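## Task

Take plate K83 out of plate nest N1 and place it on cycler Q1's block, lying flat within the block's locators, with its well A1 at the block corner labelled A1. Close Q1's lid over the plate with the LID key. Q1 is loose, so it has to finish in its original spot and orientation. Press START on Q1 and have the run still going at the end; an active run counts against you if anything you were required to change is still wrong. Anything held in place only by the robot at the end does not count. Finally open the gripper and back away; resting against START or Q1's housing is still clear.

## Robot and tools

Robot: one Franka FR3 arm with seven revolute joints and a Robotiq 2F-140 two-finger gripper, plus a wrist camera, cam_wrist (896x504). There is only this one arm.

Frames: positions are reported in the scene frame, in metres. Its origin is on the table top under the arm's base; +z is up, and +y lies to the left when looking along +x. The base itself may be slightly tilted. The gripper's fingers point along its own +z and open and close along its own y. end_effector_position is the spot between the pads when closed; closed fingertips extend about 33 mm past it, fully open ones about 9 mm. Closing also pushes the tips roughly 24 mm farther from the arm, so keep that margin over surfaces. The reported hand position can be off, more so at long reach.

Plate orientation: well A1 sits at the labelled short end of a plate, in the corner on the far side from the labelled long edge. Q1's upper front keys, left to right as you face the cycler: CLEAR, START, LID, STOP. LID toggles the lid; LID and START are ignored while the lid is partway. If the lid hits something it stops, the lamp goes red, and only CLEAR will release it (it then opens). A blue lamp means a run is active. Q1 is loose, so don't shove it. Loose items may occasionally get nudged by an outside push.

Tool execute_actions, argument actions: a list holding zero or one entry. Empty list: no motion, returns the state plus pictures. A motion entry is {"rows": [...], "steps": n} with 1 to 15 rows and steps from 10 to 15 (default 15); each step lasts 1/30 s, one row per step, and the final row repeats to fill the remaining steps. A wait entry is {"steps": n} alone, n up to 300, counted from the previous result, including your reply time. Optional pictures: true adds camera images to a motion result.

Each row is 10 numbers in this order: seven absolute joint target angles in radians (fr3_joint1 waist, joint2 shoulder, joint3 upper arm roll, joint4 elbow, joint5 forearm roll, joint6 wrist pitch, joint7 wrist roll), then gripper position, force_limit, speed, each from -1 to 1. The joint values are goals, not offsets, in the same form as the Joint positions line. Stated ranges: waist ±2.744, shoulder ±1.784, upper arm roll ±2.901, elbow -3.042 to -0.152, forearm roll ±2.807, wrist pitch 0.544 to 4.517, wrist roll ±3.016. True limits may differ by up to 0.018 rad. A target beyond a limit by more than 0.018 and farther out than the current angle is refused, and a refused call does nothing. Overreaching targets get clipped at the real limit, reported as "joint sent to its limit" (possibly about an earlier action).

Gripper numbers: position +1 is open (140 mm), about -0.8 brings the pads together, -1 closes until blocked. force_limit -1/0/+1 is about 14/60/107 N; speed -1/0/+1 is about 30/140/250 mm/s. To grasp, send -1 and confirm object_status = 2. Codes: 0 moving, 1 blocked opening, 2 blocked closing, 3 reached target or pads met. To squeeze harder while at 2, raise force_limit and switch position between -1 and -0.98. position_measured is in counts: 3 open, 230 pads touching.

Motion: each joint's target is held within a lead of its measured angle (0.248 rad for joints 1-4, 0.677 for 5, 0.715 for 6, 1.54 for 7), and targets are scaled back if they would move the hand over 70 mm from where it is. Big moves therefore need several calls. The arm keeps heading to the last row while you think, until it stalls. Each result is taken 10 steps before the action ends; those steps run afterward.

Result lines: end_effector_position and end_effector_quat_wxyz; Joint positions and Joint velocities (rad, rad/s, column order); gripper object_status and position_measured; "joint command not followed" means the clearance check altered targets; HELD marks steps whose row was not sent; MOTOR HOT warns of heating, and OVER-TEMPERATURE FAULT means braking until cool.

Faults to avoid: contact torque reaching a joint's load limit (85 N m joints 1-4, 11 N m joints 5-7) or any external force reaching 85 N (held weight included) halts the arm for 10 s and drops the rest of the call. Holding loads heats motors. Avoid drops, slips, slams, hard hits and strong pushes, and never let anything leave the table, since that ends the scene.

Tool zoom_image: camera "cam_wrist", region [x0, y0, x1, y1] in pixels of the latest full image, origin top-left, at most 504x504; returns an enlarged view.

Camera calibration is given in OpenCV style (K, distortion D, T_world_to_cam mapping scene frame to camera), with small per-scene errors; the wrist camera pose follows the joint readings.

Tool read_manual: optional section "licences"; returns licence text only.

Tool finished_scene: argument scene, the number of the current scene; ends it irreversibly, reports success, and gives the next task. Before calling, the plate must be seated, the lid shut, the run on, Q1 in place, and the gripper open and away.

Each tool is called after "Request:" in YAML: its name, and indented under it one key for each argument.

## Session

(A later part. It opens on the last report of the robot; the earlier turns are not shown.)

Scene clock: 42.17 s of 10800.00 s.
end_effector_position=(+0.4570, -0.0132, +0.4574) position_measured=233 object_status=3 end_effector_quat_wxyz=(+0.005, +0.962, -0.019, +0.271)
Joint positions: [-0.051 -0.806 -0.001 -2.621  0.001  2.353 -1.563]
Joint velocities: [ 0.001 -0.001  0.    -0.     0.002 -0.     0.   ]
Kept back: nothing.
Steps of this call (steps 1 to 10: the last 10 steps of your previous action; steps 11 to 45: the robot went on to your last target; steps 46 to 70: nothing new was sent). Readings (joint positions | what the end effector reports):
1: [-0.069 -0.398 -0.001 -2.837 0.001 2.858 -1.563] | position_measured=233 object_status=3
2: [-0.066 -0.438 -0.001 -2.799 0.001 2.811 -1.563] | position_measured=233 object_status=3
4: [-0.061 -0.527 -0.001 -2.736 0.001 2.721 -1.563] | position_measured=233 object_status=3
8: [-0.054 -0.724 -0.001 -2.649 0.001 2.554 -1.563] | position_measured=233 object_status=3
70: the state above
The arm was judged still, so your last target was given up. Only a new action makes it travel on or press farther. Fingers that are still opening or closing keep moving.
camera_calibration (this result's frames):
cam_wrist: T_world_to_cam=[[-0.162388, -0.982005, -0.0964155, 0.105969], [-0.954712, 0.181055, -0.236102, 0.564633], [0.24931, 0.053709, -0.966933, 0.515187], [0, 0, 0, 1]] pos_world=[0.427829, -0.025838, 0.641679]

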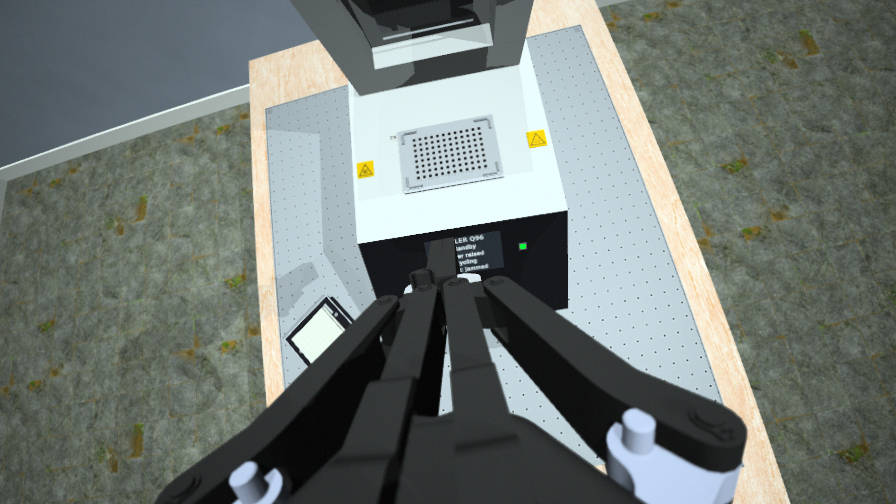

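Request:
execute_actions:
  actions:
    - {"rows":[[0.513,-0.5,0,-2.5,0,2.1,-1.66,1,-0.5,0]]}

Request:
execute_actions:
  actions:
    - {"steps":25}

Request:
execute_actions:
  actions:
    - {"rows":[[0.513,-0.066,0,-2.305,0,2.239,-1.66,1,-0.5,0]]}

Request:
execute_actions:
  actions:
    - {"steps":50}
  pictures: true

Request:
zoom_image:
  camera: "cam_wrist"
  region: [300,150,600,420]

Scene clock: 42.97 s of 10800.00 s.
end_effector_position=(+0.4562, +0.0577, +0.4153) position_measured=204 object_status=0 end_effector_quat_wxyz=(-0.010, +0.979, +0.064, +0.195)
Joint positions: [ 0.109 -0.662 -0.008 -2.552  0.001  2.275 -1.58 ]
Joint velocities: [ 1.027  0.837  0.037  0.226 -0.    -0.418 -0.097]
Steps of this call (steps 1 to 19: nothing new was sent; steps 20 to 24: the first 5 steps of this action). Readings (joint positions | what the end effector reports):
20: [-0.028 -0.787 -0.008 -2.604 0.001 2.336 -1.567] | position_measured=233 object_status=0
21: [0.006 -0.755 -0.009 -2.584 0.001 2.320 -1.570] | position_measured=231 object_status=0
23: [0.074 -0.691 -0.008 -2.560 0.001 2.290 -1.577] | position_measured=212 object_status=0
24: the state above

Scene clock: 43.80 s of 10800.00 s.
end_effector_position=(+0.3639, +0.2167, +0.3419) position_measured=14 object_status=0 end_effector_quat_wxyz=(-0.008, +0.953, +0.298, +0.054)
Joint positions: [ 0.512 -0.501  0.001 -2.502  0.001  2.105 -1.647]
Joint velocities: [ 0.001  0.001 -0.     0.003  0.001 -0.013 -0.021]
Kept back: nothing.
Steps of this call (steps 1 to 10: the last 10 steps of your previous action; steps 11 to 25: the robot went on to your last target). Readings (joint positions | what the end effector reports):
1: [0.146 -0.635 -0.008 -2.544 0.001 2.260 -1.584] | position_measured=196 object_status=0
2: [0.185 -0.612 -0.008 -2.538 0.001 2.246 -1.587] | position_measured=189 object_status=0
4: [0.268 -0.573 -0.008 -2.528 0.001 2.220 -1.593] | position_measured=174 object_status=0
8: [0.438 -0.521 -0.002 -2.511 0.001 2.168 -1.610] | position_measured=143 object_status=0
25: the state above

Scene clock: 43.97 s of 10800.00 s.
end_effector_position=(+0.4233, +0.2514, +0.3108) position_measured=3 object_status=0 end_effector_quat_wxyz=(-0.005, +0.953, +0.300, +0.042)
Joint positions: [ 0.512 -0.231  0.001 -2.332  0.     2.179 -1.649]
Joint velocities: [-0.     1.683 -0.     0.388  0.001  0.342 -0.007]
Steps of this call (steps 1 to 5: the first 5 steps of this action). Readings (joint positions | what the end effector reports):
1: [0.512 -0.470 0.001 -2.471 0.000 2.110 -1.647] | position_measured=7 object_status=0
2: [0.512 -0.414 0.001 -2.422 0.000 2.129 -1.647] | position_measured=3 object_status=0
4: [0.512 -0.290 0.001 -2.350 0.000 2.166 -1.648] | position_measured=3 object_status=0
5: the state above

Scene clock: 45.63 s of 10800.00 s.
end_effector_position=(+0.4295, +0.2543, +0.2457) position_measured=3 object_status=3 end_effector_quat_wxyz=(+0.005, +0.953, +0.302, +0.001)
Joint positions: [ 0.512 -0.065  0.001 -2.307  0.     2.236 -1.653]
Joint velocities: [-0.001  0.001 -0.001  0.     0.     0.001  0.   ]
Kept back: nothing.
Steps of this call (steps 1 to 10: the last 10 steps of your previous action; steps 11 to 30: the robot went on to your last target; steps 31 to 50: nothing new was sent). Readings (joint positions | what the end effector reports):
1: [0.512 -0.177 0.001 -2.322 0.000 2.190 -1.649] | position_measured=3 object_status=0
2: [0.512 -0.133 0.001 -2.319 0.000 2.198 -1.649] | position_measured=3 object_status=0
4: [0.512 -0.081 0.001 -2.319 0.000 2.208 -1.650] | position_measured=3 object_status=3
8: [0.512 -0.063 0.001 -2.313 0.000 2.221 -1.651] | position_measured=3 object_status=3
50: the state above
The arm was judged still, so your last target was given up. Only a new action makes it travel on or press farther. Fingers that are still opening or closing keep moving.
camera_calibration (this result's frames):
cam_wrist: T_world_to_cam=[[0.442424, -0.896766, -0.00850432, 0.0407555], [-0.854435, -0.424382, 0.299735, 0.419195], [-0.272401, -0.125344, -0.953985, 0.569325], [0, 0, 0, 1]] pos_world=[0.495228, 0.285808, 0.417827]

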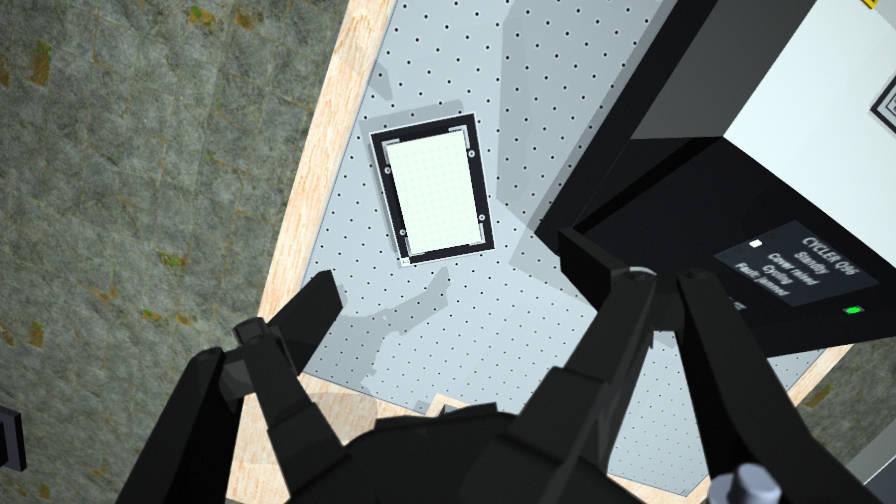

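Region (300, 150, 600, 420) of cam_wrist's 896x504 image, scaled by 1.680, with more detail than that image has; it fills the top 454 rows of this view, and the rest is white.

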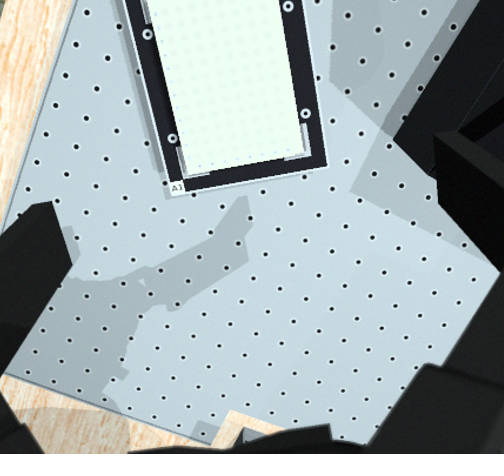

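Request:
execute_actions:
  actions:
    - {"rows":[[0.548,0.1,0,-2.29,0,2.39,-1.697,0.55,-0.5,0],[0.548,0.1,0,-2.29,0,2.39,-1.697,0.55,-0.5,0],[0.548,0.1,0,-2.29,0,2.39,-1.697,0.55,-0.5,0],[0.548,0.1,0,-2.29,0,2.39,-1.697,0.55,-0.5,0],[0.548,0.1,0,-2.29,0,2.39,-1.697,0.55,-0.5,0],[0.548,0.1,0,-2.29,0,2.39,-1.697,0.55,-0.5,0],[0.548,0.285,0,-2.3,0,2.588,-1.697,0.55,-0.5,0]]}

Request:
execute_actions:
  actions:
    - {"steps":50}
  pictures: true

Scene clock: 46.67 s of 10800.00 s.
end_effector_position=(+0.4293, +0.2708, +0.1854) position_measured=32 object_status=0 end_effector_quat_wxyz=(+0.009, +0.946, +0.323, -0.018)
Joint positions: [ 0.543  0.081  0.    -2.292  0.     2.33  -1.669]
Joint velocities: [ 0.097  0.49   0.024 -0.112 -0.     0.29  -0.073]
Steps of this call (steps 1 to 26: nothing new was sent; steps 27 to 31: the first 5 steps of this action). Readings (joint positions | what the end effector reports):
27: [0.518 -0.043 -0.002 -2.296 0.000 2.259 -1.657] | position_measured=3 object_status=0
28: [0.526 -0.003 -0.003 -2.285 0.000 2.286 -1.660] | position_measured=9 object_status=0
30: [0.539 0.061 -0.001 -2.288 0.000 2.319 -1.666] | position_measured=24 object_status=0
31: the state above

Scene clock: 48.33 s of 10800.00 s.
end_effector_position=(+0.4451, +0.2832, +0.0961) position_measured=59 object_status=3 end_effector_quat_wxyz=(+0.004, +0.942, +0.336, +0.002)
Joint positions: [ 0.547  0.286  0.001 -2.302  0.     2.585 -1.69 ]
Joint velocities: [-0.001 -0.001 -0.     0.001 -0.001  0.    -0.001]
Kept back: nothing.
Steps of this call (steps 1 to 10: the last 10 steps of your previous action; steps 11 to 45: the robot went on to your last target; steps 46 to 50: nothing new was sent). Readings (joint positions | what the end effector reports):
1: [0.545 0.093 0.001 -2.295 0.000 2.339 -1.671] | position_measured=39 object_status=0
2: [0.546 0.119 0.001 -2.290 0.000 2.372 -1.673] | position_measured=47 object_status=0
4: [0.547 0.203 0.001 -2.288 0.000 2.443 -1.676] | position_measured=59 object_status=0
8: [0.547 0.285 0.001 -2.307 0.000 2.516 -1.681] | position_measured=59 object_status=0
50: the state above
The arm was judged still, so your last target was given up. Only a new action makes it travel on or press farther. Fingers that are still opening or closing keep moving.
camera_calibration (this result's frames):
cam_wrist: T_world_to_cam=[[0.505552, -0.862752, -0.00873419, 0.0207766], [-0.822444, -0.484943, 0.297347, 0.492755], [-0.260772, -0.143141, -0.95473, 0.434441], [0, 0, 0, 1]] pos_world=[0.50805, 0.31907, 0.268436]

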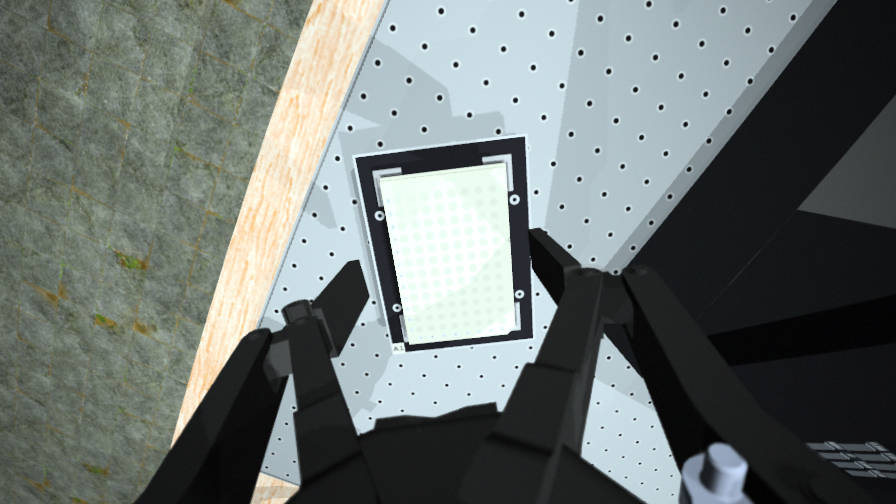

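Request:
execute_actions:
  actions:
    - {"rows":[[0.542,0.33,0,-2.296,0,2.63,-1.665,0.55,-0.5,0],[0.542,0.33,0,-2.296,0,2.63,-1.665,0.55,-0.5,0],[0.542,0.33,0,-2.296,0,2.63,-1.665,0.55,-0.5,0],[0.542,0.33,0,-2.296,0,2.63,-1.665,0.55,-0.5,0],[0.542,0.33,0,-2.296,0,2.63,-1.665,0.55,-0.5,0],[0.542,0.33,0,-2.296,0,2.63,-1.665,0.55,-0.5,0],[0.542,0.383,0,-2.292,0,2.678,-1.665,0.55,-0.5,0]]}

Request:
execute_actions:
  actions:
    - {"steps":35}

Request:
execute_actions:
  actions:
    - {"rows":[[0.542,0.383,0,-2.292,0,2.678,-1.665,-1,-0.5,-0.6]]}

Request:
execute_actions:
  actions:
    - {"steps":30}
  pictures: true

Scene clock: 49.03 s of 10800.00 s.
end_effector_position=(+0.4452, +0.2808, +0.0801) position_measured=59 object_status=3 end_effector_quat_wxyz=(+0.005, +0.944, +0.331, -0.001)
Joint positions: [ 0.544  0.324  0.001 -2.297  0.     2.611 -1.683]
Joint velocities: [-0.011  0.127  0.001 -0.013 -0.001  0.08   0.038]
Steps of this call (steps 1 to 16: nothing new was sent; steps 17 to 21: the first 5 steps of this action). Readings (joint positions | what the end effector reports):
17: [0.547 0.292 0.001 -2.299 0.000 2.592 -1.689] | position_measured=59 object_status=3
18: [0.546 0.302 0.001 -2.296 0.000 2.599 -1.687] | position_measured=59 object_status=3
20: [0.544 0.319 0.001 -2.296 0.000 2.608 -1.684] | position_measured=59 object_status=3
21: the state above

Scene clock: 50.20 s of 10800.00 s.
end_effector_position=(+0.4491, +0.2824, +0.0630) position_measured=59 object_status=3 end_effector_quat_wxyz=(+0.004, +0.945, +0.328, +0.003)
Joint positions: [ 0.543  0.369  0.001 -2.289  0.001  2.658 -1.678]
Joint velocities: [0.001 0.001 0.001 0.    0.001 0.    0.001]
Kept back: nothing.
Steps of this call (steps 1 to 10: the last 10 steps of your previous action; steps 11 to 30: the robot went on to your last target; steps 31 to 35: nothing new was sent). Readings (joint positions | what the end effector reports):
1: [0.543 0.327 0.001 -2.297 0.000 2.613 -1.682] | position_measured=59 object_status=3
2: [0.543 0.336 0.001 -2.294 0.000 2.624 -1.680] | position_measured=59 object_status=3
4: [0.543 0.361 0.001 -2.291 0.000 2.641 -1.679] | position_measured=59 object_status=3
8: [0.543 0.369 0.001 -2.289 0.001 2.658 -1.678] | position_measured=59 object_status=3
35: the state above
The arm was judged still, so your last target was given up. Only a new action makes it travel on or press farther. Fingers that are still opening or closing keep moving.

Scene clock: 50.37 s of 10800.00 s.
end_effector_position=(+0.4477, +0.2875, +0.0658) position_measured=74 object_status=0 end_effector_quat_wxyz=(+0.003, +0.943, +0.332, +0.005)
Joint positions: [ 0.546  0.363  0.006 -2.289  0.001  2.657 -1.678]
Joint velocities: [ 0.022 -0.033  0.031 -0.     0.002 -0.03  -0.004]
Steps of this call (steps 1 to 5: the first 5 steps of this action). Readings (joint positions | what the end effector reports):
1: [0.543 0.368 0.002 -2.289 0.001 2.658 -1.678] | position_measured=59 object_status=0
2: [0.544 0.367 0.003 -2.289 0.001 2.658 -1.678] | position_measured=62 object_status=0
4: [0.545 0.364 0.005 -2.289 0.001 2.657 -1.678] | position_measured=70 object_status=0
5: the state above

Scene clock: 51.37 s of 10800.00 s.
end_effector_position=(+0.4534, +0.2850, +0.0690) position_measured=102 object_status=2 end_effector_quat_wxyz=(+0.002, +0.946, +0.323, +0.009)
Joint positions: [ 0.542  0.359  0.001 -2.287  0.003  2.659 -1.669]
Joint velocities: [-0.001  0.001  0.002  0.     0.001  0.001 -0.   ]
Kept back: nothing.
Steps of this call (steps 1 to 10: the last 10 steps of your previous action; steps 11 to 15: the robot went on to your last target; steps 16 to 30: nothing new was sent). Readings (joint positions | what the end effector reports):
1: [0.547 0.362 0.006 -2.289 0.001 2.657 -1.678] | position_measured=78 object_status=0
2: [0.545 0.362 0.004 -2.288 0.001 2.658 -1.676] | position_measured=82 object_status=0
4: [0.544 0.361 0.003 -2.287 0.002 2.659 -1.674] | position_measured=90 object_status=0
8: [0.542 0.359 0.001 -2.287 0.003 2.659 -1.670] | position_measured=102 object_status=0
30: the state above
The arm was judged still, so your last target was given up. Only a new action makes it travel on or press farther. Fingers that are still opening or closing keep moving.
camera_calibration (this result's frames):
cam_wrist: T_world_to_cam=[[0.48101, -0.876647, -0.0109448, 0.0331362], [-0.839553, -0.464182, 0.282288, 0.511401], [-0.252547, -0.126595, -0.959267, 0.402854], [0, 0, 0, 1]] pos_world=[0.515149, 0.317431, 0.242445]

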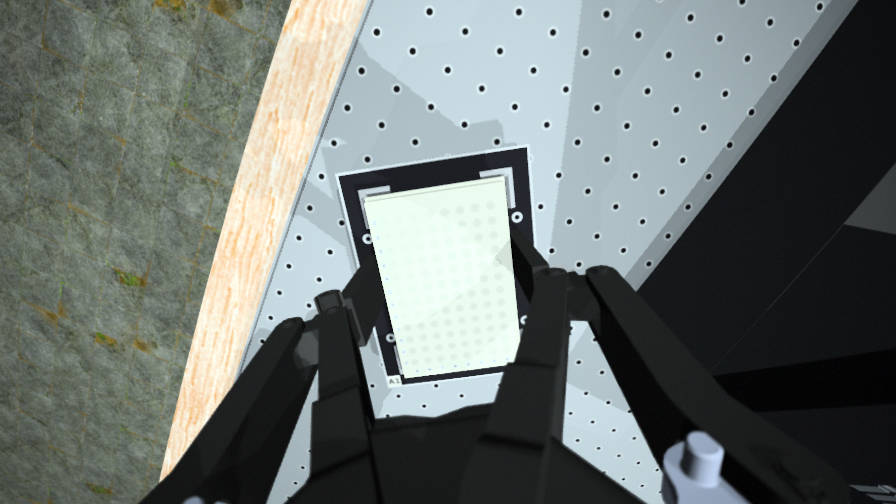

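Request:
execute_actions:
  actions:
    - {"rows":[[0.542,0.33,0,-2.29,0,2.63,-1.665,-1,-0.5,0],[0.542,0.33,0,-2.29,0,2.63,-1.665,-1,-0.5,0],[0.542,0.33,0,-2.29,0,2.63,-1.665,-1,-0.5,0],[0.542,0.285,0,-2.29,0,2.58,-1.665,-1,-0.5,0],[0.542,0.285,0,-2.29,0,2.58,-1.665,-1,-0.5,0],[0.542,0.285,0,-2.29,0,2.58,-1.665,-1,-0.5,0],[0.542,0.2,0,-2.28,0,2.48,-1.665,-1,-0.5,0],[0.542,0.2,0,-2.28,0,2.48,-1.665,-1,-0.5,0],[0.542,0.1,0,-2.25,0,2.35,-1.665,-1,-0.5,0],[0.542,0.1,0,-2.25,0,2.35,-1.665,-1,-0.5,0],[0.542,0.1,0,-2.25,0,2.35,-1.665,-1,-0.5,0],[0.542,-0.086,0,-2.053,0,1.967,-1.665,-1,-0.5,0]]}

Request:
execute_actions:
  actions:
    - {"steps":40}

Request:
execute_actions:
  actions:
    - {"rows":[[-0.073,-0.086,0,-2.053,0,1.967,-0.065,-1,-0.5,0]]}

Request:
execute_actions:
  actions:
    - {"steps":50}

Request:
execute_actions:
  actions:
    - {"rows":[[-0.073,0.1,0,-1.8,0,1.92,-0.065,-1,-0.5,0],[-0.073,0.1,0,-1.8,0,1.92,-0.065,-1,-0.5,0],[-0.073,0.1,0,-1.8,0,1.92,-0.065,-1,-0.5,0],[-0.073,0.1,0,-1.8,0,1.92,-0.065,-1,-0.5,0],[-0.073,0.1,0,-1.8,0,1.92,-0.065,-1,-0.5,0],[-0.073,0.1,0,-1.8,0,1.92,-0.065,-1,-0.5,0],[-0.073,0.25,0,-1.6,0,1.86,-0.065,-1,-0.5,0],[-0.073,0.25,0,-1.6,0,1.86,-0.065,-1,-0.5,0],[-0.073,0.25,0,-1.6,0,1.86,-0.065,-1,-0.5,0],[-0.073,0.25,0,-1.6,0,1.86,-0.065,-1,-0.5,0],[-0.073,0.25,0,-1.6,0,1.86,-0.065,-1,-0.5,0],[-0.073,0.25,0,-1.6,0,1.86,-0.065,-1,-0.5,0],[-0.073,0.445,0,-1.387,0,1.835,-0.065,-1,-0.5,0]]}

Request:
execute_actions:
  actions:
    - {"steps":50}
  pictures: true

Scene clock: 73.70 s of 10800.00 s.
end_effector_position=(+0.4541, +0.2850, +0.0865) position_measured=103 object_status=2 end_effector_quat_wxyz=(+0.002, +0.947, +0.322, +0.011)
Joint positions: [ 0.542  0.318  0.    -2.292  0.003  2.626 -1.669]
Joint velocities: [ 0.001 -0.399  0.     0.001 -0.    -0.261  0.   ]
Steps of this call (steps 1 to 90: nothing new was sent; then 19.17 s passed at rest; steps 91 to 95: the first 5 steps of this action). Readings (joint positions | what the end effector reports):
91: [0.542 0.355 0.001 -2.288 0.003 2.655 -1.669] | position_measured=102 object_status=2
92: [0.542 0.348 0.000 -2.289 0.003 2.650 -1.669] | position_measured=103 object_status=2
94: [0.542 0.331 0.000 -2.291 0.003 2.636 -1.669] | position_measured=103 object_status=2
95: the state above

Scene clock: 75.03 s of 10800.00 s.
end_effector_position=(+0.4470, +0.2840, +0.3505) position_measured=103 object_status=2 end_effector_quat_wxyz=(+0.002, +0.946, +0.323, +0.006)
Joint positions: [ 0.542 -0.087  0.    -2.052  0.002  1.971 -1.669]
Joint velocities: [ 0.     0.001 -0.002  0.    -0.002 -0.005 -0.001]
Kept back: nothing.
Steps of this call (steps 1 to 10: the last 10 steps of your previous action; steps 11 to 40: the robot went on to your last target). Readings (joint positions | what the end effector reports):
1: [0.542 0.306 0.000 -2.291 0.003 2.619 -1.669] | position_measured=103 object_status=2
2: [0.542 0.286 0.000 -2.292 0.002 2.596 -1.669] | position_measured=103 object_status=2
4: [0.542 0.229 0.000 -2.287 0.002 2.541 -1.669] | position_measured=103 object_status=2
8: [0.542 0.102 0.000 -2.221 0.002 2.406 -1.669] | position_measured=103 object_status=2
40: the state above

Scene clock: 75.20 s of 10800.00 s.
end_effector_position=(+0.4841, +0.2138, +0.3512) position_measured=103 object_status=2 end_effector_quat_wxyz=(+0.002, +0.997, +0.073, +0.007)
Joint positions: [ 0.376 -0.086  0.016 -2.052  0.003  1.971 -1.308]
Joint velocities: [-1.087  0.002 -0.116 -0.    -0.    -0.002  1.916]
Steps of this call (steps 1 to 5: the first 5 steps of this action). Readings (joint positions | what the end effector reports):
1: [0.518 -0.087 0.014 -2.052 0.003 1.971 -1.597] | position_measured=103 object_status=2
2: [0.487 -0.087 0.019 -2.052 0.003 1.971 -1.517] | position_measured=103 object_status=2
4: [0.414 -0.087 0.018 -2.052 0.003 1.971 -1.374] | position_measured=103 object_status=2
5: the state above

Scene clock: 76.87 s of 10800.00 s.
end_effector_position=(+0.5272, -0.0280, +0.3526) position_measured=103 object_status=2 end_effector_quat_wxyz=(-0.003, +0.715, -0.699, +0.006)
Joint positions: [-0.074 -0.086 -0.001 -2.052  0.002  1.97  -0.08 ]
Joint velocities: [-0.001 -0.001 -0.001 -0.001  0.001 -0.     0.025]
Kept back: nothing.
Steps of this call (steps 1 to 10: the last 10 steps of your previous action; steps 11 to 50: the robot went on to your last target). Readings (joint positions | what the end effector reports):
1: [0.338 -0.086 0.014 -2.052 0.003 1.971 -1.244] | position_measured=103 object_status=2
2: [0.299 -0.086 0.012 -2.052 0.003 1.971 -1.184] | position_measured=103 object_status=2
4: [0.220 -0.086 0.009 -2.052 0.003 1.971 -1.071] | position_measured=103 object_status=2
8: [0.060 -0.086 0.004 -2.052 0.003 1.971 -0.852] | position_measured=103 object_status=2
50: the state above

Scene clock: 77.03 s of 10800.00 s.
end_effector_position=(+0.5875, -0.0311, +0.3629) position_measured=103 object_status=2 end_effector_quat_wxyz=(-0.009, +0.714, -0.700, +0.014)
Joint positions: [-0.073  0.076 -0.001 -1.836  0.001  1.935 -0.076]
Joint velocities: [-0.001  0.388 -0.001  0.426  0.    -0.051  0.015]
Steps of this call (steps 1 to 5: the first 5 steps of this action). Readings (joint positions | what the end effector reports):
1: [-0.073 -0.050 -0.001 -1.998 0.001 1.938 -0.079] | position_measured=103 object_status=2
2: [-0.073 0.000 -0.001 -1.928 0.001 1.937 -0.078] | position_measured=103 object_status=2
4: [-0.073 0.060 -0.001 -1.854 0.001 1.936 -0.077] | position_measured=103 object_status=2
5: the state above

Scene clock: 78.70 s of 10800.00 s.
end_effector_position=(+0.6887, -0.0367, +0.3330) position_measured=103 object_status=2 end_effector_quat_wxyz=(-0.003, +0.713, -0.701, +0.006)
Joint positions: [-0.073  0.446 -0.    -1.389  0.001  1.838 -0.072]
Joint velocities: [ 0.001  0.    -0.     0.    -0.    -0.001  0.   ]
Kept back: nothing.
Steps of this call (steps 1 to 10: the last 10 steps of your previous action; steps 11 to 45: the robot went on to your last target; steps 46 to 50: nothing new was sent). Readings (joint positions | what the end effector reports):
1: [-0.073 0.086 -0.001 -1.825 0.001 1.933 -0.076] | position_measured=103 object_status=2
2: [-0.073 0.122 -0.001 -1.769 0.001 1.908 -0.075] | position_measured=103 object_status=2
4: [-0.073 0.194 -0.001 -1.670 0.001 1.898 -0.075] | position_measured=103 object_status=2
8: [-0.073 0.279 -0.000 -1.560 0.001 1.858 -0.073] | position_measured=103 object_status=2
50: the state above
The arm was judged still, so your last target was given up. Only a new action makes it travel on or press farther. Fingers that are still opening or closing keep moving.
camera_calibration (this result's frames):
cam_wrist: T_world_to_cam=[[-0.989834, 0.138746, -0.031282, 0.697851], [0.123419, 0.947209, 0.295911, -0.130834], [0.0706869, 0.289042, -0.954703, 0.465943], [0, 0, 0, 1]] pos_world=[0.673968, -0.107573, 0.505383]

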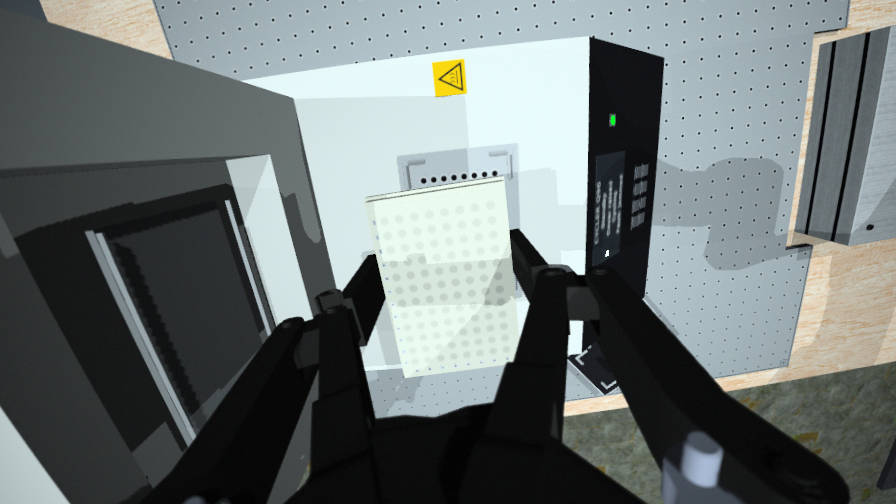

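Request:
execute_actions:
  actions:
    - {"rows":[[-0.091,0.43,0,-1.48,0,1.92,-0.036,-1,-0.5,0],[-0.091,0.43,0,-1.48,0,1.92,-0.036,-1,-0.5,0],[-0.091,0.43,0,-1.48,0,1.92,-0.036,-1,-0.5,0],[-0.091,0.43,0,-1.48,0,1.92,-0.036,-1,-0.5,0],[-0.091,0.43,0,-1.48,0,1.92,-0.036,-1,-0.5,0],[-0.091,0.4285,0,-1.582,0,2.01,-0.031,-1,-0.5,0]]}

Request:
execute_actions:
  actions:
    - {"steps":50}
  pictures: true

Request:
zoom_image:
  camera: "cam_wrist"
  region: [320,130,560,400]

Scene clock: 79.57 s of 10800.00 s.
end_effector_position=(+0.6780, -0.0453, +0.3095) position_measured=103 object_status=2 end_effector_quat_wxyz=(+0.002, +0.704, -0.710, +0.000)
Joint positions: [-0.087  0.432  0.001 -1.466  0.001  1.887 -0.06 ]
Joint velocities: [-0.066  0.036 -0.017 -0.21  -0.001  0.161  0.057]
Steps of this call (steps 1 to 21: nothing new was sent; steps 22 to 26: the first 5 steps of this action). Readings (joint positions | what the end effector reports):
22: [-0.075 0.438 0.001 -1.409 0.001 1.853 -0.069] | position_measured=103 object_status=2
23: [-0.078 0.432 0.002 -1.430 0.001 1.864 -0.066] | position_measured=103 object_status=2
25: [-0.085 0.431 0.001 -1.458 0.001 1.881 -0.062] | position_measured=103 object_status=2
26: the state above

Scene clock: 81.23 s of 10800.00 s.
end_effector_position=(+0.6723, -0.0481, +0.2670) position_measured=103 object_status=2 end_effector_quat_wxyz=(+0.000, +0.694, -0.720, +0.003)
Joint positions: [-0.091  0.43  -0.    -1.581  0.001  2.007 -0.038]
Joint velocities: [ 0.     0.    -0.    -0.001 -0.    -0.     0.001]
Kept back: nothing.
Steps of this call (steps 1 to 10: the last 10 steps of your previous action; steps 11 to 30: the robot went on to your last target; steps 31 to 50: nothing new was sent). Readings (joint positions | what the end effector reports):
1: [-0.089 0.426 0.000 -1.493 0.001 1.909 -0.058] | position_measured=103 object_status=2
2: [-0.090 0.423 -0.000 -1.520 0.001 1.926 -0.055] | position_measured=103 object_status=2
4: [-0.091 0.428 -0.000 -1.556 0.001 1.951 -0.052] | position_measured=103 object_status=2
8: [-0.091 0.435 -0.000 -1.580 0.001 1.979 -0.047] | position_measured=103 object_status=2
50: the state above
The arm was judged still, so your last target was given up. Only a new action makes it travel on or press farther. Fingers that are still opening or closing keep moving.
camera_calibration (this result's frames):
cam_wrist: T_world_to_cam=[[-0.981536, 0.18985, -0.0233427, 0.675859], [0.174627, 0.939189, 0.295683, -0.133173], [0.0780586, 0.286148, -0.955001, 0.402347], [0, 0, 0, 1]] pos_world=[0.655229, -0.118367, 0.439395]

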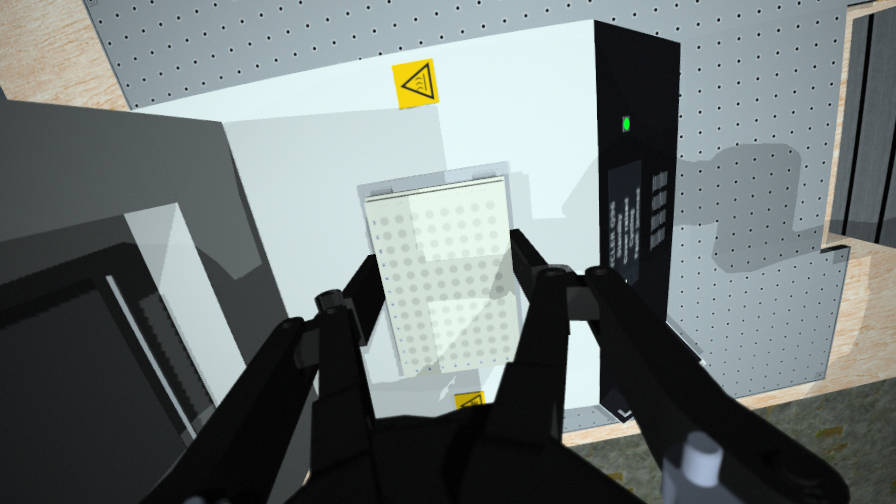

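Region (320, 130, 560, 400) of cam_wrist's 896x504 image, scaled by 1.867, with more detail than that image has.

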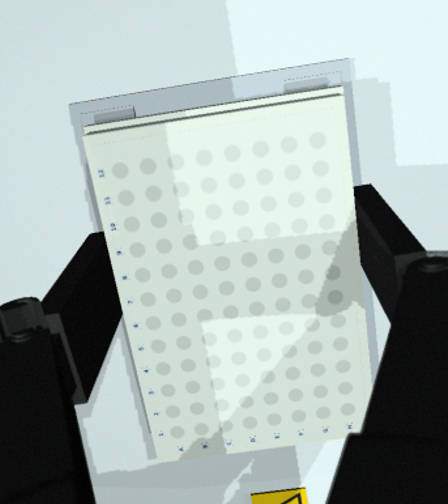

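Request:
execute_actions:
  actions:
    - {"rows":[[-0.103,0.4285,0,-1.582,0,2.01,-0.062,-1,-0.5,0],[-0.103,0.4285,0,-1.582,0,2.01,-0.062,-1,-0.5,0],[-0.103,0.4285,0,-1.582,0,2.01,-0.062,-1,-0.5,0],[-0.103,0.4285,0,-1.582,0,2.01,-0.062,-1,-0.5,0],[-0.103,0.4285,0,-1.582,0,2.01,-0.062,-1,-0.5,0],[-0.103,0.445,0,-1.592,0,2.037,-0.062,-1,-0.5,0]]}

Request:
execute_actions:
  actions:
    - {"steps":40}
  pictures: true

Request:
zoom_image:
  camera: "cam_wrist"
  region: [320,130,560,400]

Scene clock: 82.40 s of 10800.00 s.
end_effector_position=(+0.6719, -0.0539, +0.2670) position_measured=103 object_status=2 end_effector_quat_wxyz=(-0.000, +0.694, -0.720, +0.003)
Joint positions: [-0.1    0.43   0.001 -1.581  0.001  2.007 -0.045]
Joint velocities: [-0.04   0.001 -0.007  0.    -0.001  0.002 -0.035]
Steps of this call (steps 1 to 30: nothing new was sent; steps 31 to 35: the first 5 steps of this action). Readings (joint positions | what the end effector reports):
31: [-0.092 0.430 0.001 -1.581 0.001 2.007 -0.039] | position_measured=103 object_status=2
32: [-0.094 0.430 0.001 -1.581 0.001 2.007 -0.041] | position_measured=103 object_status=2
34: [-0.099 0.430 0.001 -1.581 0.001 2.007 -0.044] | position_measured=103 object_status=2
35: the state above

Scene clock: 83.73 s of 10800.00 s.
end_effector_position=(+0.6738, -0.0557, +0.2542) position_measured=103 object_status=2 end_effector_quat_wxyz=(-0.001, +0.697, -0.717, +0.004)
Joint positions: [-0.102  0.445  0.    -1.591  0.001  2.034 -0.055]
Joint velocities: [-0.001 -0.     0.    -0.     0.001  0.001 -0.002]
Kept back: nothing.
Steps of this call (steps 1 to 10: the last 10 steps of your previous action; steps 11 to 30: the robot went on to your last target; steps 31 to 40: nothing new was sent). Readings (joint positions | what the end effector reports):
1: [-0.101 0.431 0.000 -1.582 0.001 2.011 -0.046] | position_measured=103 object_status=2
2: [-0.102 0.433 0.000 -1.584 0.001 2.016 -0.047] | position_measured=103 object_status=2
4: [-0.102 0.439 0.000 -1.587 0.001 2.022 -0.049] | position_measured=103 object_status=2
8: [-0.102 0.445 0.000 -1.591 0.001 2.027 -0.051] | position_measured=103 object_status=2
40: the state above
The arm was judged still, so your last target was given up. Only a new action makes it travel on or press farther. Fingers that are still opening or closing keep moving.
camera_calibration (this result's frames):
cam_wrist: T_world_to_cam=[[-0.982697, 0.183559, -0.0247605, 0.679274], [0.168173, 0.940261, 0.29602, -0.118176], [0.0776183, 0.286734, -0.954861, 0.392489], [0, 0, 0, 1]] pos_world=[0.65693, -0.12611, 0.426574]

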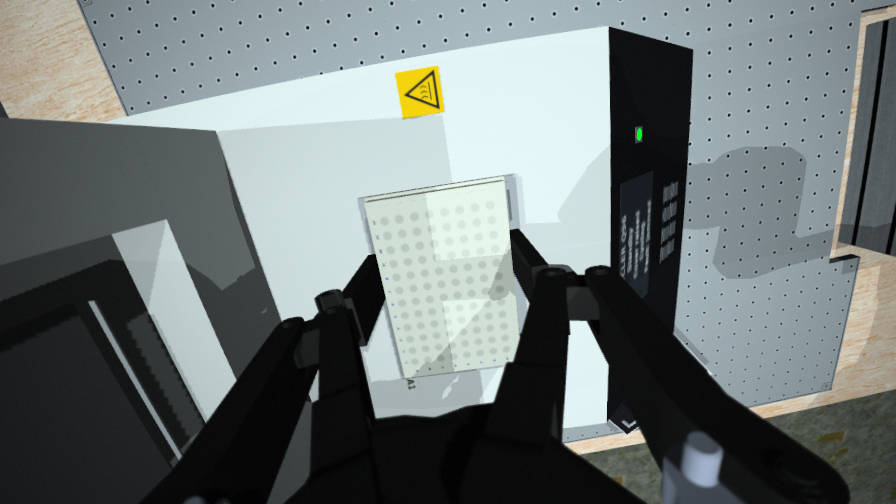

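Region (320, 130, 560, 400) of cam_wrist's 896x504 image, scaled by 1.867, with more detail than that image has.

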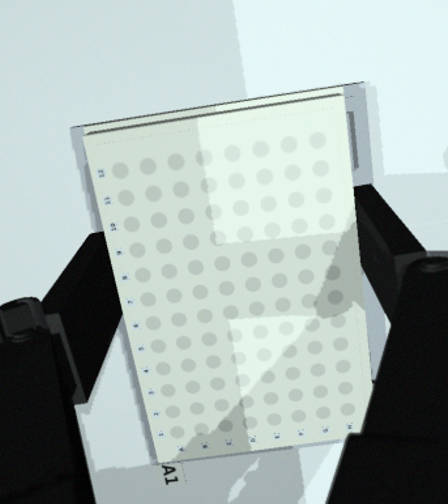

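Request:
execute_actions:
  actions:
    - {"rows":[[-0.103,0.455,0,-1.602,0,2.057,-0.062,-1,-0.5,0],[-0.103,0.455,0,-1.602,0,2.057,-0.062,-1,-0.5,0],[-0.103,0.455,0,-1.602,0,2.057,-0.062,-1,-0.5,0],[-0.103,0.455,0,-1.602,0,2.057,-0.062,-1,-0.5,0],[-0.103,0.455,0,-1.602,0,2.057,-0.062,-1,-0.5,0],[-0.103,0.466,0,-1.612,0,2.078,-0.062,-1,-0.5,0]]}

Request:
execute_actions:
  actions:
    - {"steps":40}
  pictures: true

Request:
zoom_image:
  camera: "cam_wrist"
  region: [320,130,560,400]

Scene clock: 84.70 s of 10800.00 s.
end_effector_position=(+0.6733, -0.0557, +0.2472) position_measured=103 object_status=2 end_effector_quat_wxyz=(+0.000, +0.697, -0.717, +0.003)
Joint positions: [-0.102  0.452  0.    -1.599  0.001  2.045 -0.055]
Joint velocities: [ 0.     0.028 -0.001 -0.028 -0.001  0.028 -0.001]
Steps of this call (steps 1 to 24: nothing new was sent; steps 25 to 29: the first 5 steps of this action). Readings (joint positions | what the end effector reports):
25: [-0.102 0.446 0.000 -1.593 0.001 2.037 -0.055] | position_measured=103 object_status=2
26: [-0.102 0.447 0.000 -1.594 0.001 2.040 -0.055] | position_measured=103 object_status=2
28: [-0.102 0.451 0.000 -1.598 0.001 2.045 -0.055] | position_measured=103 object_status=2
29: the state above

Scene clock: 86.03 s of 10800.00 s.
end_effector_position=(+0.6738, -0.0558, +0.2470) position_measured=103 object_status=2 end_effector_quat_wxyz=(-0.001, +0.697, -0.717, +0.004)
Joint positions: [-0.102  0.45   0.    -1.604  0.001  2.052 -0.055]
Joint velocities: [-0.     0.     0.001 -0.001  0.001 -0.    -0.001]
Kept back: nothing.
Steps of this call (steps 1 to 10: the last 10 steps of your previous action; steps 11 to 15: the robot went on to your last target; steps 16 to 40: nothing new was sent). Readings (joint positions | what the end effector reports):
1: [-0.102 0.452 0.000 -1.600 0.001 2.048 -0.055] | position_measured=103 object_status=2
2: [-0.102 0.452 0.000 -1.601 0.001 2.049 -0.055] | position_measured=103 object_status=2
4: [-0.102 0.451 0.000 -1.602 0.001 2.051 -0.055] | position_measured=103 object_status=2
8: [-0.102 0.450 0.000 -1.603 0.001 2.052 -0.055] | position_measured=103 object_status=2
40: the state above
The arm was judged still, so your last target was given up. Only a new action makes it travel on or press farther. Fingers that are still opening or closing keep moving.
camera_calibration (this result's frames):
cam_wrist: T_world_to_cam=[[-0.982672, 0.183455, -0.0264423, 0.679509], [0.16758, 0.940322, 0.29616, -0.115612], [0.0791964, 0.286597, -0.954772, 0.384525], [0, 0, 0, 1]] pos_world=[0.656655, -0.126151, 0.419341]

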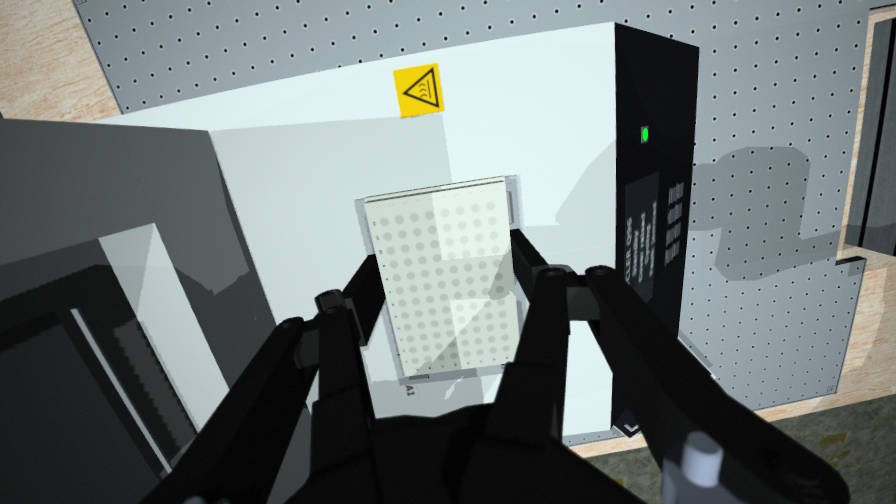

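Region (320, 130, 560, 400) of cam_wrist's 896x504 image, scaled by 1.867, with more detail than that image has.

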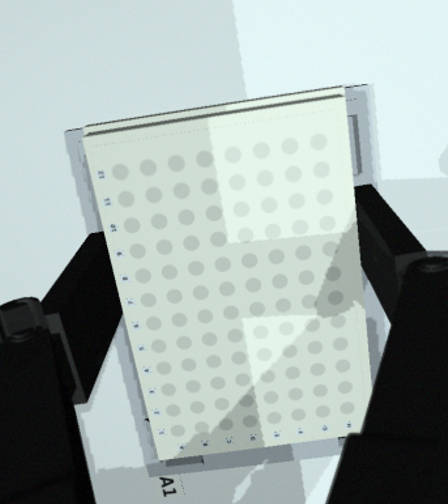

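Request:
execute_actions:
  actions:
    - {"rows":[[-0.103,0.437,0,-1.6,0,2.037,-0.062,-1,-0.5,0],[-0.103,0.437,0,-1.6,0,2.037,-0.062,-1,-0.5,0],[-0.103,0.437,0,-1.6,0,2.037,-0.062,-1,-0.5,0],[-0.103,0.437,0,-1.6,0,2.037,-0.062,-1,-0.5,0],[-0.103,0.437,0,-1.6,0,2.037,-0.062,-1,-0.5,0],[-0.092,0.437,0,-1.6,0,2.037,-0.05,-1,-0.5,0]]}

Request:
execute_actions:
  actions:
    - {"steps":30}

Request:
execute_actions:
  actions:
    - {"rows":[[-0.092,0.452,0,-1.614,0,2.066,-0.05,-1,-0.5,0]]}

Request:
execute_actions:
  actions:
    - {"steps":30}
  pictures: true

Request:
zoom_image:
  camera: "cam_wrist"
  region: [320,130,560,400]

Scene clock: 86.73 s of 10800.00 s.
end_effector_position=(+0.6740, -0.0558, +0.2547) position_measured=103 object_status=2 end_effector_quat_wxyz=(-0.003, +0.697, -0.717, +0.006)
Joint positions: [-0.102  0.439  0.    -1.602  0.001  2.044 -0.055]
Joint velocities: [ 0.    -0.035  0.001  0.013 -0.002 -0.019 -0.   ]
Steps of this call (steps 1 to 16: nothing new was sent; steps 17 to 21: the first 5 steps of this action). Readings (joint positions | what the end effector reports):
17: [-0.102 0.448 0.000 -1.604 0.001 2.049 -0.055] | position_measured=103 object_status=2
18: [-0.102 0.445 0.000 -1.603 0.001 2.047 -0.055] | position_measured=103 object_status=2
20: [-0.102 0.440 0.000 -1.602 0.001 2.045 -0.055] | position_measured=103 object_status=2
21: the state above

Scene clock: 87.73 s of 10800.00 s.
end_effector_position=(+0.6736, -0.0494, +0.2554) position_measured=103 object_status=2 end_effector_quat_wxyz=(-0.002, +0.700, -0.714, +0.006)
Joint positions: [-0.093  0.438 -0.    -1.601  0.001  2.04  -0.055]
Joint velocities: [ 0.    -0.     0.    -0.    -0.002  0.     0.002]
Kept back: nothing.
Steps of this call (steps 1 to 10: the last 10 steps of your previous action; steps 11 to 15: the robot went on to your last target; steps 16 to 30: nothing new was sent). Readings (joint positions | what the end effector reports):
1: [-0.101 0.438 -0.001 -1.601 0.001 2.044 -0.055] | position_measured=103 object_status=2
2: [-0.100 0.438 -0.001 -1.601 0.001 2.043 -0.055] | position_measured=103 object_status=2
4: [-0.096 0.438 -0.001 -1.601 0.001 2.042 -0.055] | position_measured=103 object_status=2
8: [-0.093 0.438 -0.000 -1.601 0.001 2.041 -0.055] | position_measured=103 object_status=2
30: the state above
The arm was judged still, so your last target was given up. Only a new action makes it travel on or press farther. Fingers that are still opening or closing keep moving.

Scene clock: 87.90 s of 10800.00 s.
end_effector_position=(+0.6736, -0.0496, +0.2478) position_measured=103 object_status=2 end_effector_quat_wxyz=(-0.001, +0.700, -0.714, +0.005)
Joint positions: [-0.093  0.446 -0.    -1.608  0.001  2.054 -0.055]
Joint velocities: [-0.002 -0.044 -0.002 -0.002  0.001  0.002  0.02 ]
Steps of this call (steps 1 to 5: the first 5 steps of this action). Readings (joint positions | what the end effector reports):
1: [-0.093 0.438 -0.000 -1.602 0.001 2.044 -0.055] | position_measured=103 object_status=2
2: [-0.093 0.440 -0.000 -1.604 0.001 2.048 -0.055] | position_measured=103 object_status=2
4: [-0.093 0.446 -0.000 -1.608 0.001 2.053 -0.055] | position_measured=103 object_status=2
5: the state above

Scene clock: 88.90 s of 10800.00 s.
end_effector_position=(+0.6738, -0.0497, +0.2476) position_measured=103 object_status=2 end_effector_quat_wxyz=(-0.002, +0.699, -0.715, +0.006)
Joint positions: [-0.093  0.445 -0.001 -1.61   0.001  2.056 -0.052]
Joint velocities: [ 0.     0.001  0.    -0.002  0.001  0.006  0.007]
Kept back: nothing.
Steps of this call (steps 1 to 10: the last 10 steps of your previous action; steps 11 to 15: the robot went on to your last target; steps 16 to 30: nothing new was sent). Readings (joint positions | what the end effector reports):
1: [-0.093 0.445 -0.000 -1.609 0.001 2.054 -0.054] | position_measured=103 object_status=2
2: [-0.093 0.445 -0.000 -1.609 0.001 2.055 -0.054] | position_measured=103 object_status=2
4: [-0.093 0.445 -0.000 -1.609 0.001 2.055 -0.054] | position_measured=103 object_status=2
8: [-0.093 0.445 -0.000 -1.609 0.001 2.055 -0.053] | position_measured=103 object_status=2
30: the state above
The arm was judged still, so your last target was given up. Only a new action makes it travel on or press farther. Fingers that are still opening or closing keep moving.
camera_calibration (this result's frames):
cam_wrist: T_world_to_cam=[[-0.983671, 0.177601, -0.0291466, 0.6795], [0.161217, 0.941494, 0.29597, -0.117138], [0.080006, 0.286438, -0.954753, 0.382787], [0, 0, 0, 1]] pos_world=[0.656664, -0.12004, 0.419941]

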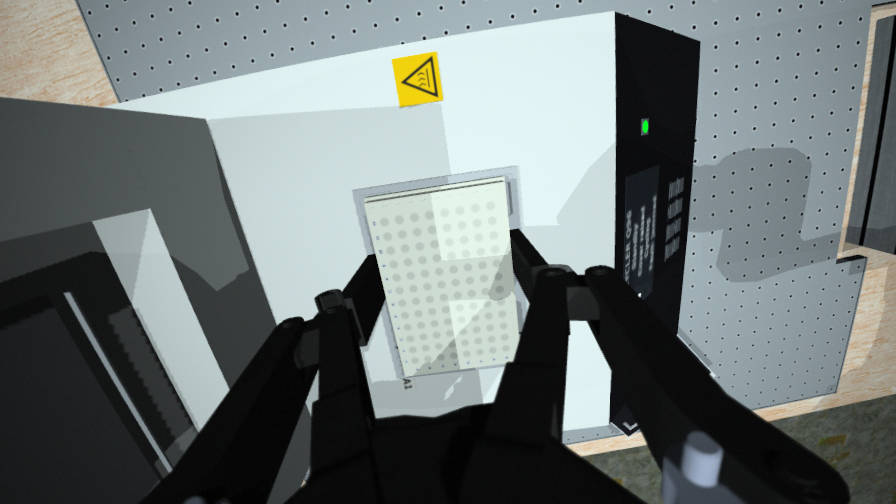

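Region (320, 130, 560, 400) of cam_wrist's 896x504 image, scaled by 1.867, with more detail than that image has.

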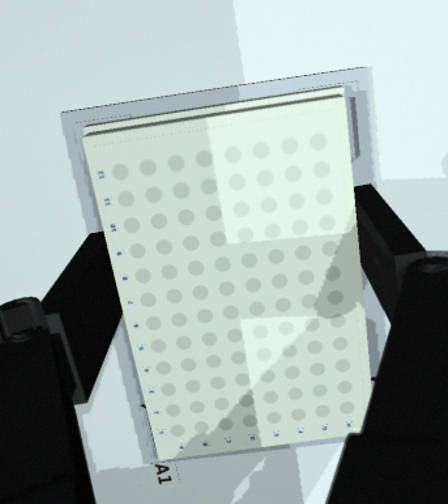

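Request:
execute_actions:
  actions:
    - {"rows":[[-0.089,0.436,0,-1.608,0,2.036,-0.05,-1,-0.5,0]]}

Request:
execute_actions:
  actions:
    - {"steps":30}

Request:
execute_actions:
  actions:
    - {"rows":[[-0.089,0.452,0,-1.614,0,2.058,-0.05,-1,-0.5,0]]}

Request:
execute_actions:
  actions:
    - {"steps":30}
  pictures: true

Request:
zoom_image:
  camera: "cam_wrist"
  region: [320,130,560,400]

Scene clock: 89.60 s of 10800.00 s.
end_effector_position=(+0.6720, -0.0484, +0.2517) position_measured=103 object_status=2 end_effector_quat_wxyz=(-0.001, +0.699, -0.715, +0.005)
Joint positions: [-0.091  0.438 -0.001 -1.609  0.001  2.046 -0.051]
Joint velocities: [ 0.014 -0.025 -0.     0.004 -0.    -0.039 -0.001]
Steps of this call (steps 1 to 16: nothing new was sent; steps 17 to 21: the first 5 steps of this action). Readings (joint positions | what the end effector reports):
17: [-0.093 0.444 -0.001 -1.610 0.001 2.055 -0.051] | position_measured=103 object_status=2
18: [-0.092 0.442 -0.001 -1.610 0.001 2.052 -0.051] | position_measured=103 object_status=2
20: [-0.091 0.439 -0.001 -1.610 0.001 2.048 -0.051] | position_measured=103 object_status=2
21: the state above

Scene clock: 90.60 s of 10800.00 s.
end_effector_position=(+0.6700, -0.0477, +0.2517) position_measured=103 object_status=2 end_effector_quat_wxyz=(+0.001, +0.699, -0.715, +0.002)
Joint positions: [-0.09   0.437 -0.001 -1.609  0.001  2.039 -0.051]
Joint velocities: [-0.    -0.    -0.     0.    -0.002  0.002  0.   ]
Kept back: nothing.
Steps of this call (steps 1 to 10: the last 10 steps of your previous action; steps 11 to 15: the robot went on to your last target; steps 16 to 30: nothing new was sent). Readings (joint positions | what the end effector reports):
1: [-0.091 0.437 -0.001 -1.609 0.001 2.045 -0.051] | position_measured=103 object_status=2
2: [-0.090 0.437 -0.001 -1.609 0.001 2.044 -0.051] | position_measured=103 object_status=2
4: [-0.090 0.437 -0.001 -1.609 0.001 2.042 -0.051] | position_measured=103 object_status=2
8: [-0.090 0.437 -0.001 -1.609 0.001 2.041 -0.051] | position_measured=103 object_status=2
30: the state above
The arm was judged still, so your last target was given up. Only a new action makes it travel on or press farther. Fingers that are still opening or closing keep moving.

Scene clock: 90.77 s of 10800.00 s.
end_effector_position=(+0.6710, -0.0479, +0.2486) position_measured=103 object_status=2 end_effector_quat_wxyz=(+0.001, +0.699, -0.715, +0.003)
Joint positions: [-0.09   0.442 -0.001 -1.61   0.     2.045 -0.051]
Joint velocities: [ 0.001  0.001 -0.002 -0.007  0.001 -0.001 -0.   ]
Steps of this call (steps 1 to 5: the first 5 steps of this action). Readings (joint positions | what the end effector reports):
1: [-0.090 0.438 -0.001 -1.609 0.001 2.042 -0.051] | position_measured=103 object_status=2
2: [-0.090 0.441 -0.001 -1.609 0.001 2.044 -0.051] | position_measured=103 object_status=2
4: [-0.090 0.443 -0.001 -1.610 0.001 2.045 -0.051] | position_measured=103 object_status=2
5: the state above

Scene clock: 91.77 s of 10800.00 s.
end_effector_position=(+0.6709, -0.0479, +0.2485) position_measured=103 object_status=2 end_effector_quat_wxyz=(+0.001, +0.699, -0.715, +0.003)
Joint positions: [-0.09   0.442 -0.001 -1.61   0.     2.045 -0.051]
Joint velocities: [ 0.001  0.001 -0.002 -0.001  0.     0.     0.001]
Kept back: nothing.
Steps of this call (steps 1 to 10: the last 10 steps of your previous action; steps 11 to 15: the robot went on to your last target; steps 16 to 30: nothing new was sent). Readings (joint positions | what the end effector reports):
1: [-0.090 0.442 -0.001 -1.610 0.000 2.045 -0.051] | position_measured=103 object_status=2
2: [-0.090 0.442 -0.001 -1.610 0.000 2.045 -0.051] | position_measured=103 object_status=2
4: [-0.090 0.442 -0.001 -1.610 0.000 2.045 -0.051] | position_measured=103 object_status=2
8: [-0.090 0.442 -0.001 -1.610 0.000 2.045 -0.051] | position_measured=103 object_status=2
30: the state above
The arm was judged still, so your last target was given up. Only a new action makes it travel on or press farther. Fingers that are still opening or closing keep moving.
camera_calibration (this result's frames):
cam_wrist: T_world_to_cam=[[-0.984154, 0.176052, -0.021132, 0.674629], [0.16212, 0.941671, 0.294911, -0.118972], [0.0718191, 0.286812, -0.955291, 0.389104], [0, 0, 0, 1]] pos_world=[0.655281, -0.118337, 0.42105]

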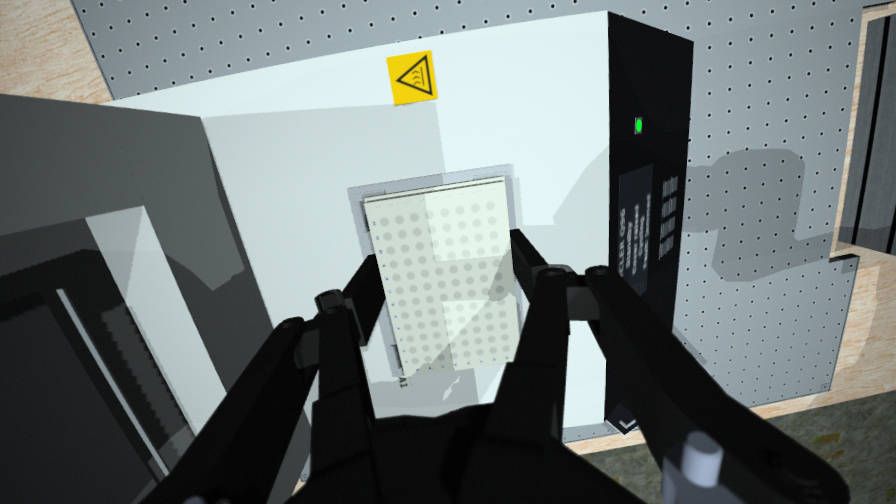

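Region (320, 130, 560, 400) of cam_wrist's 896x504 image, scaled by 1.867, with more detail than that image has.

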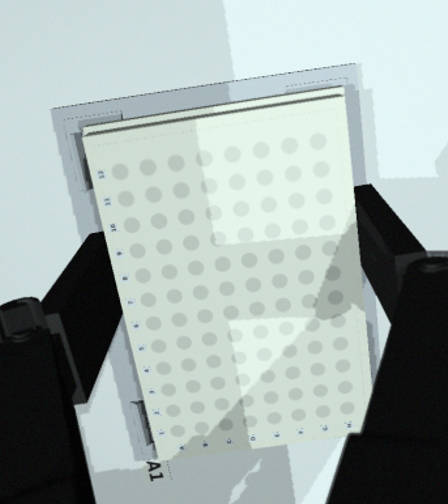

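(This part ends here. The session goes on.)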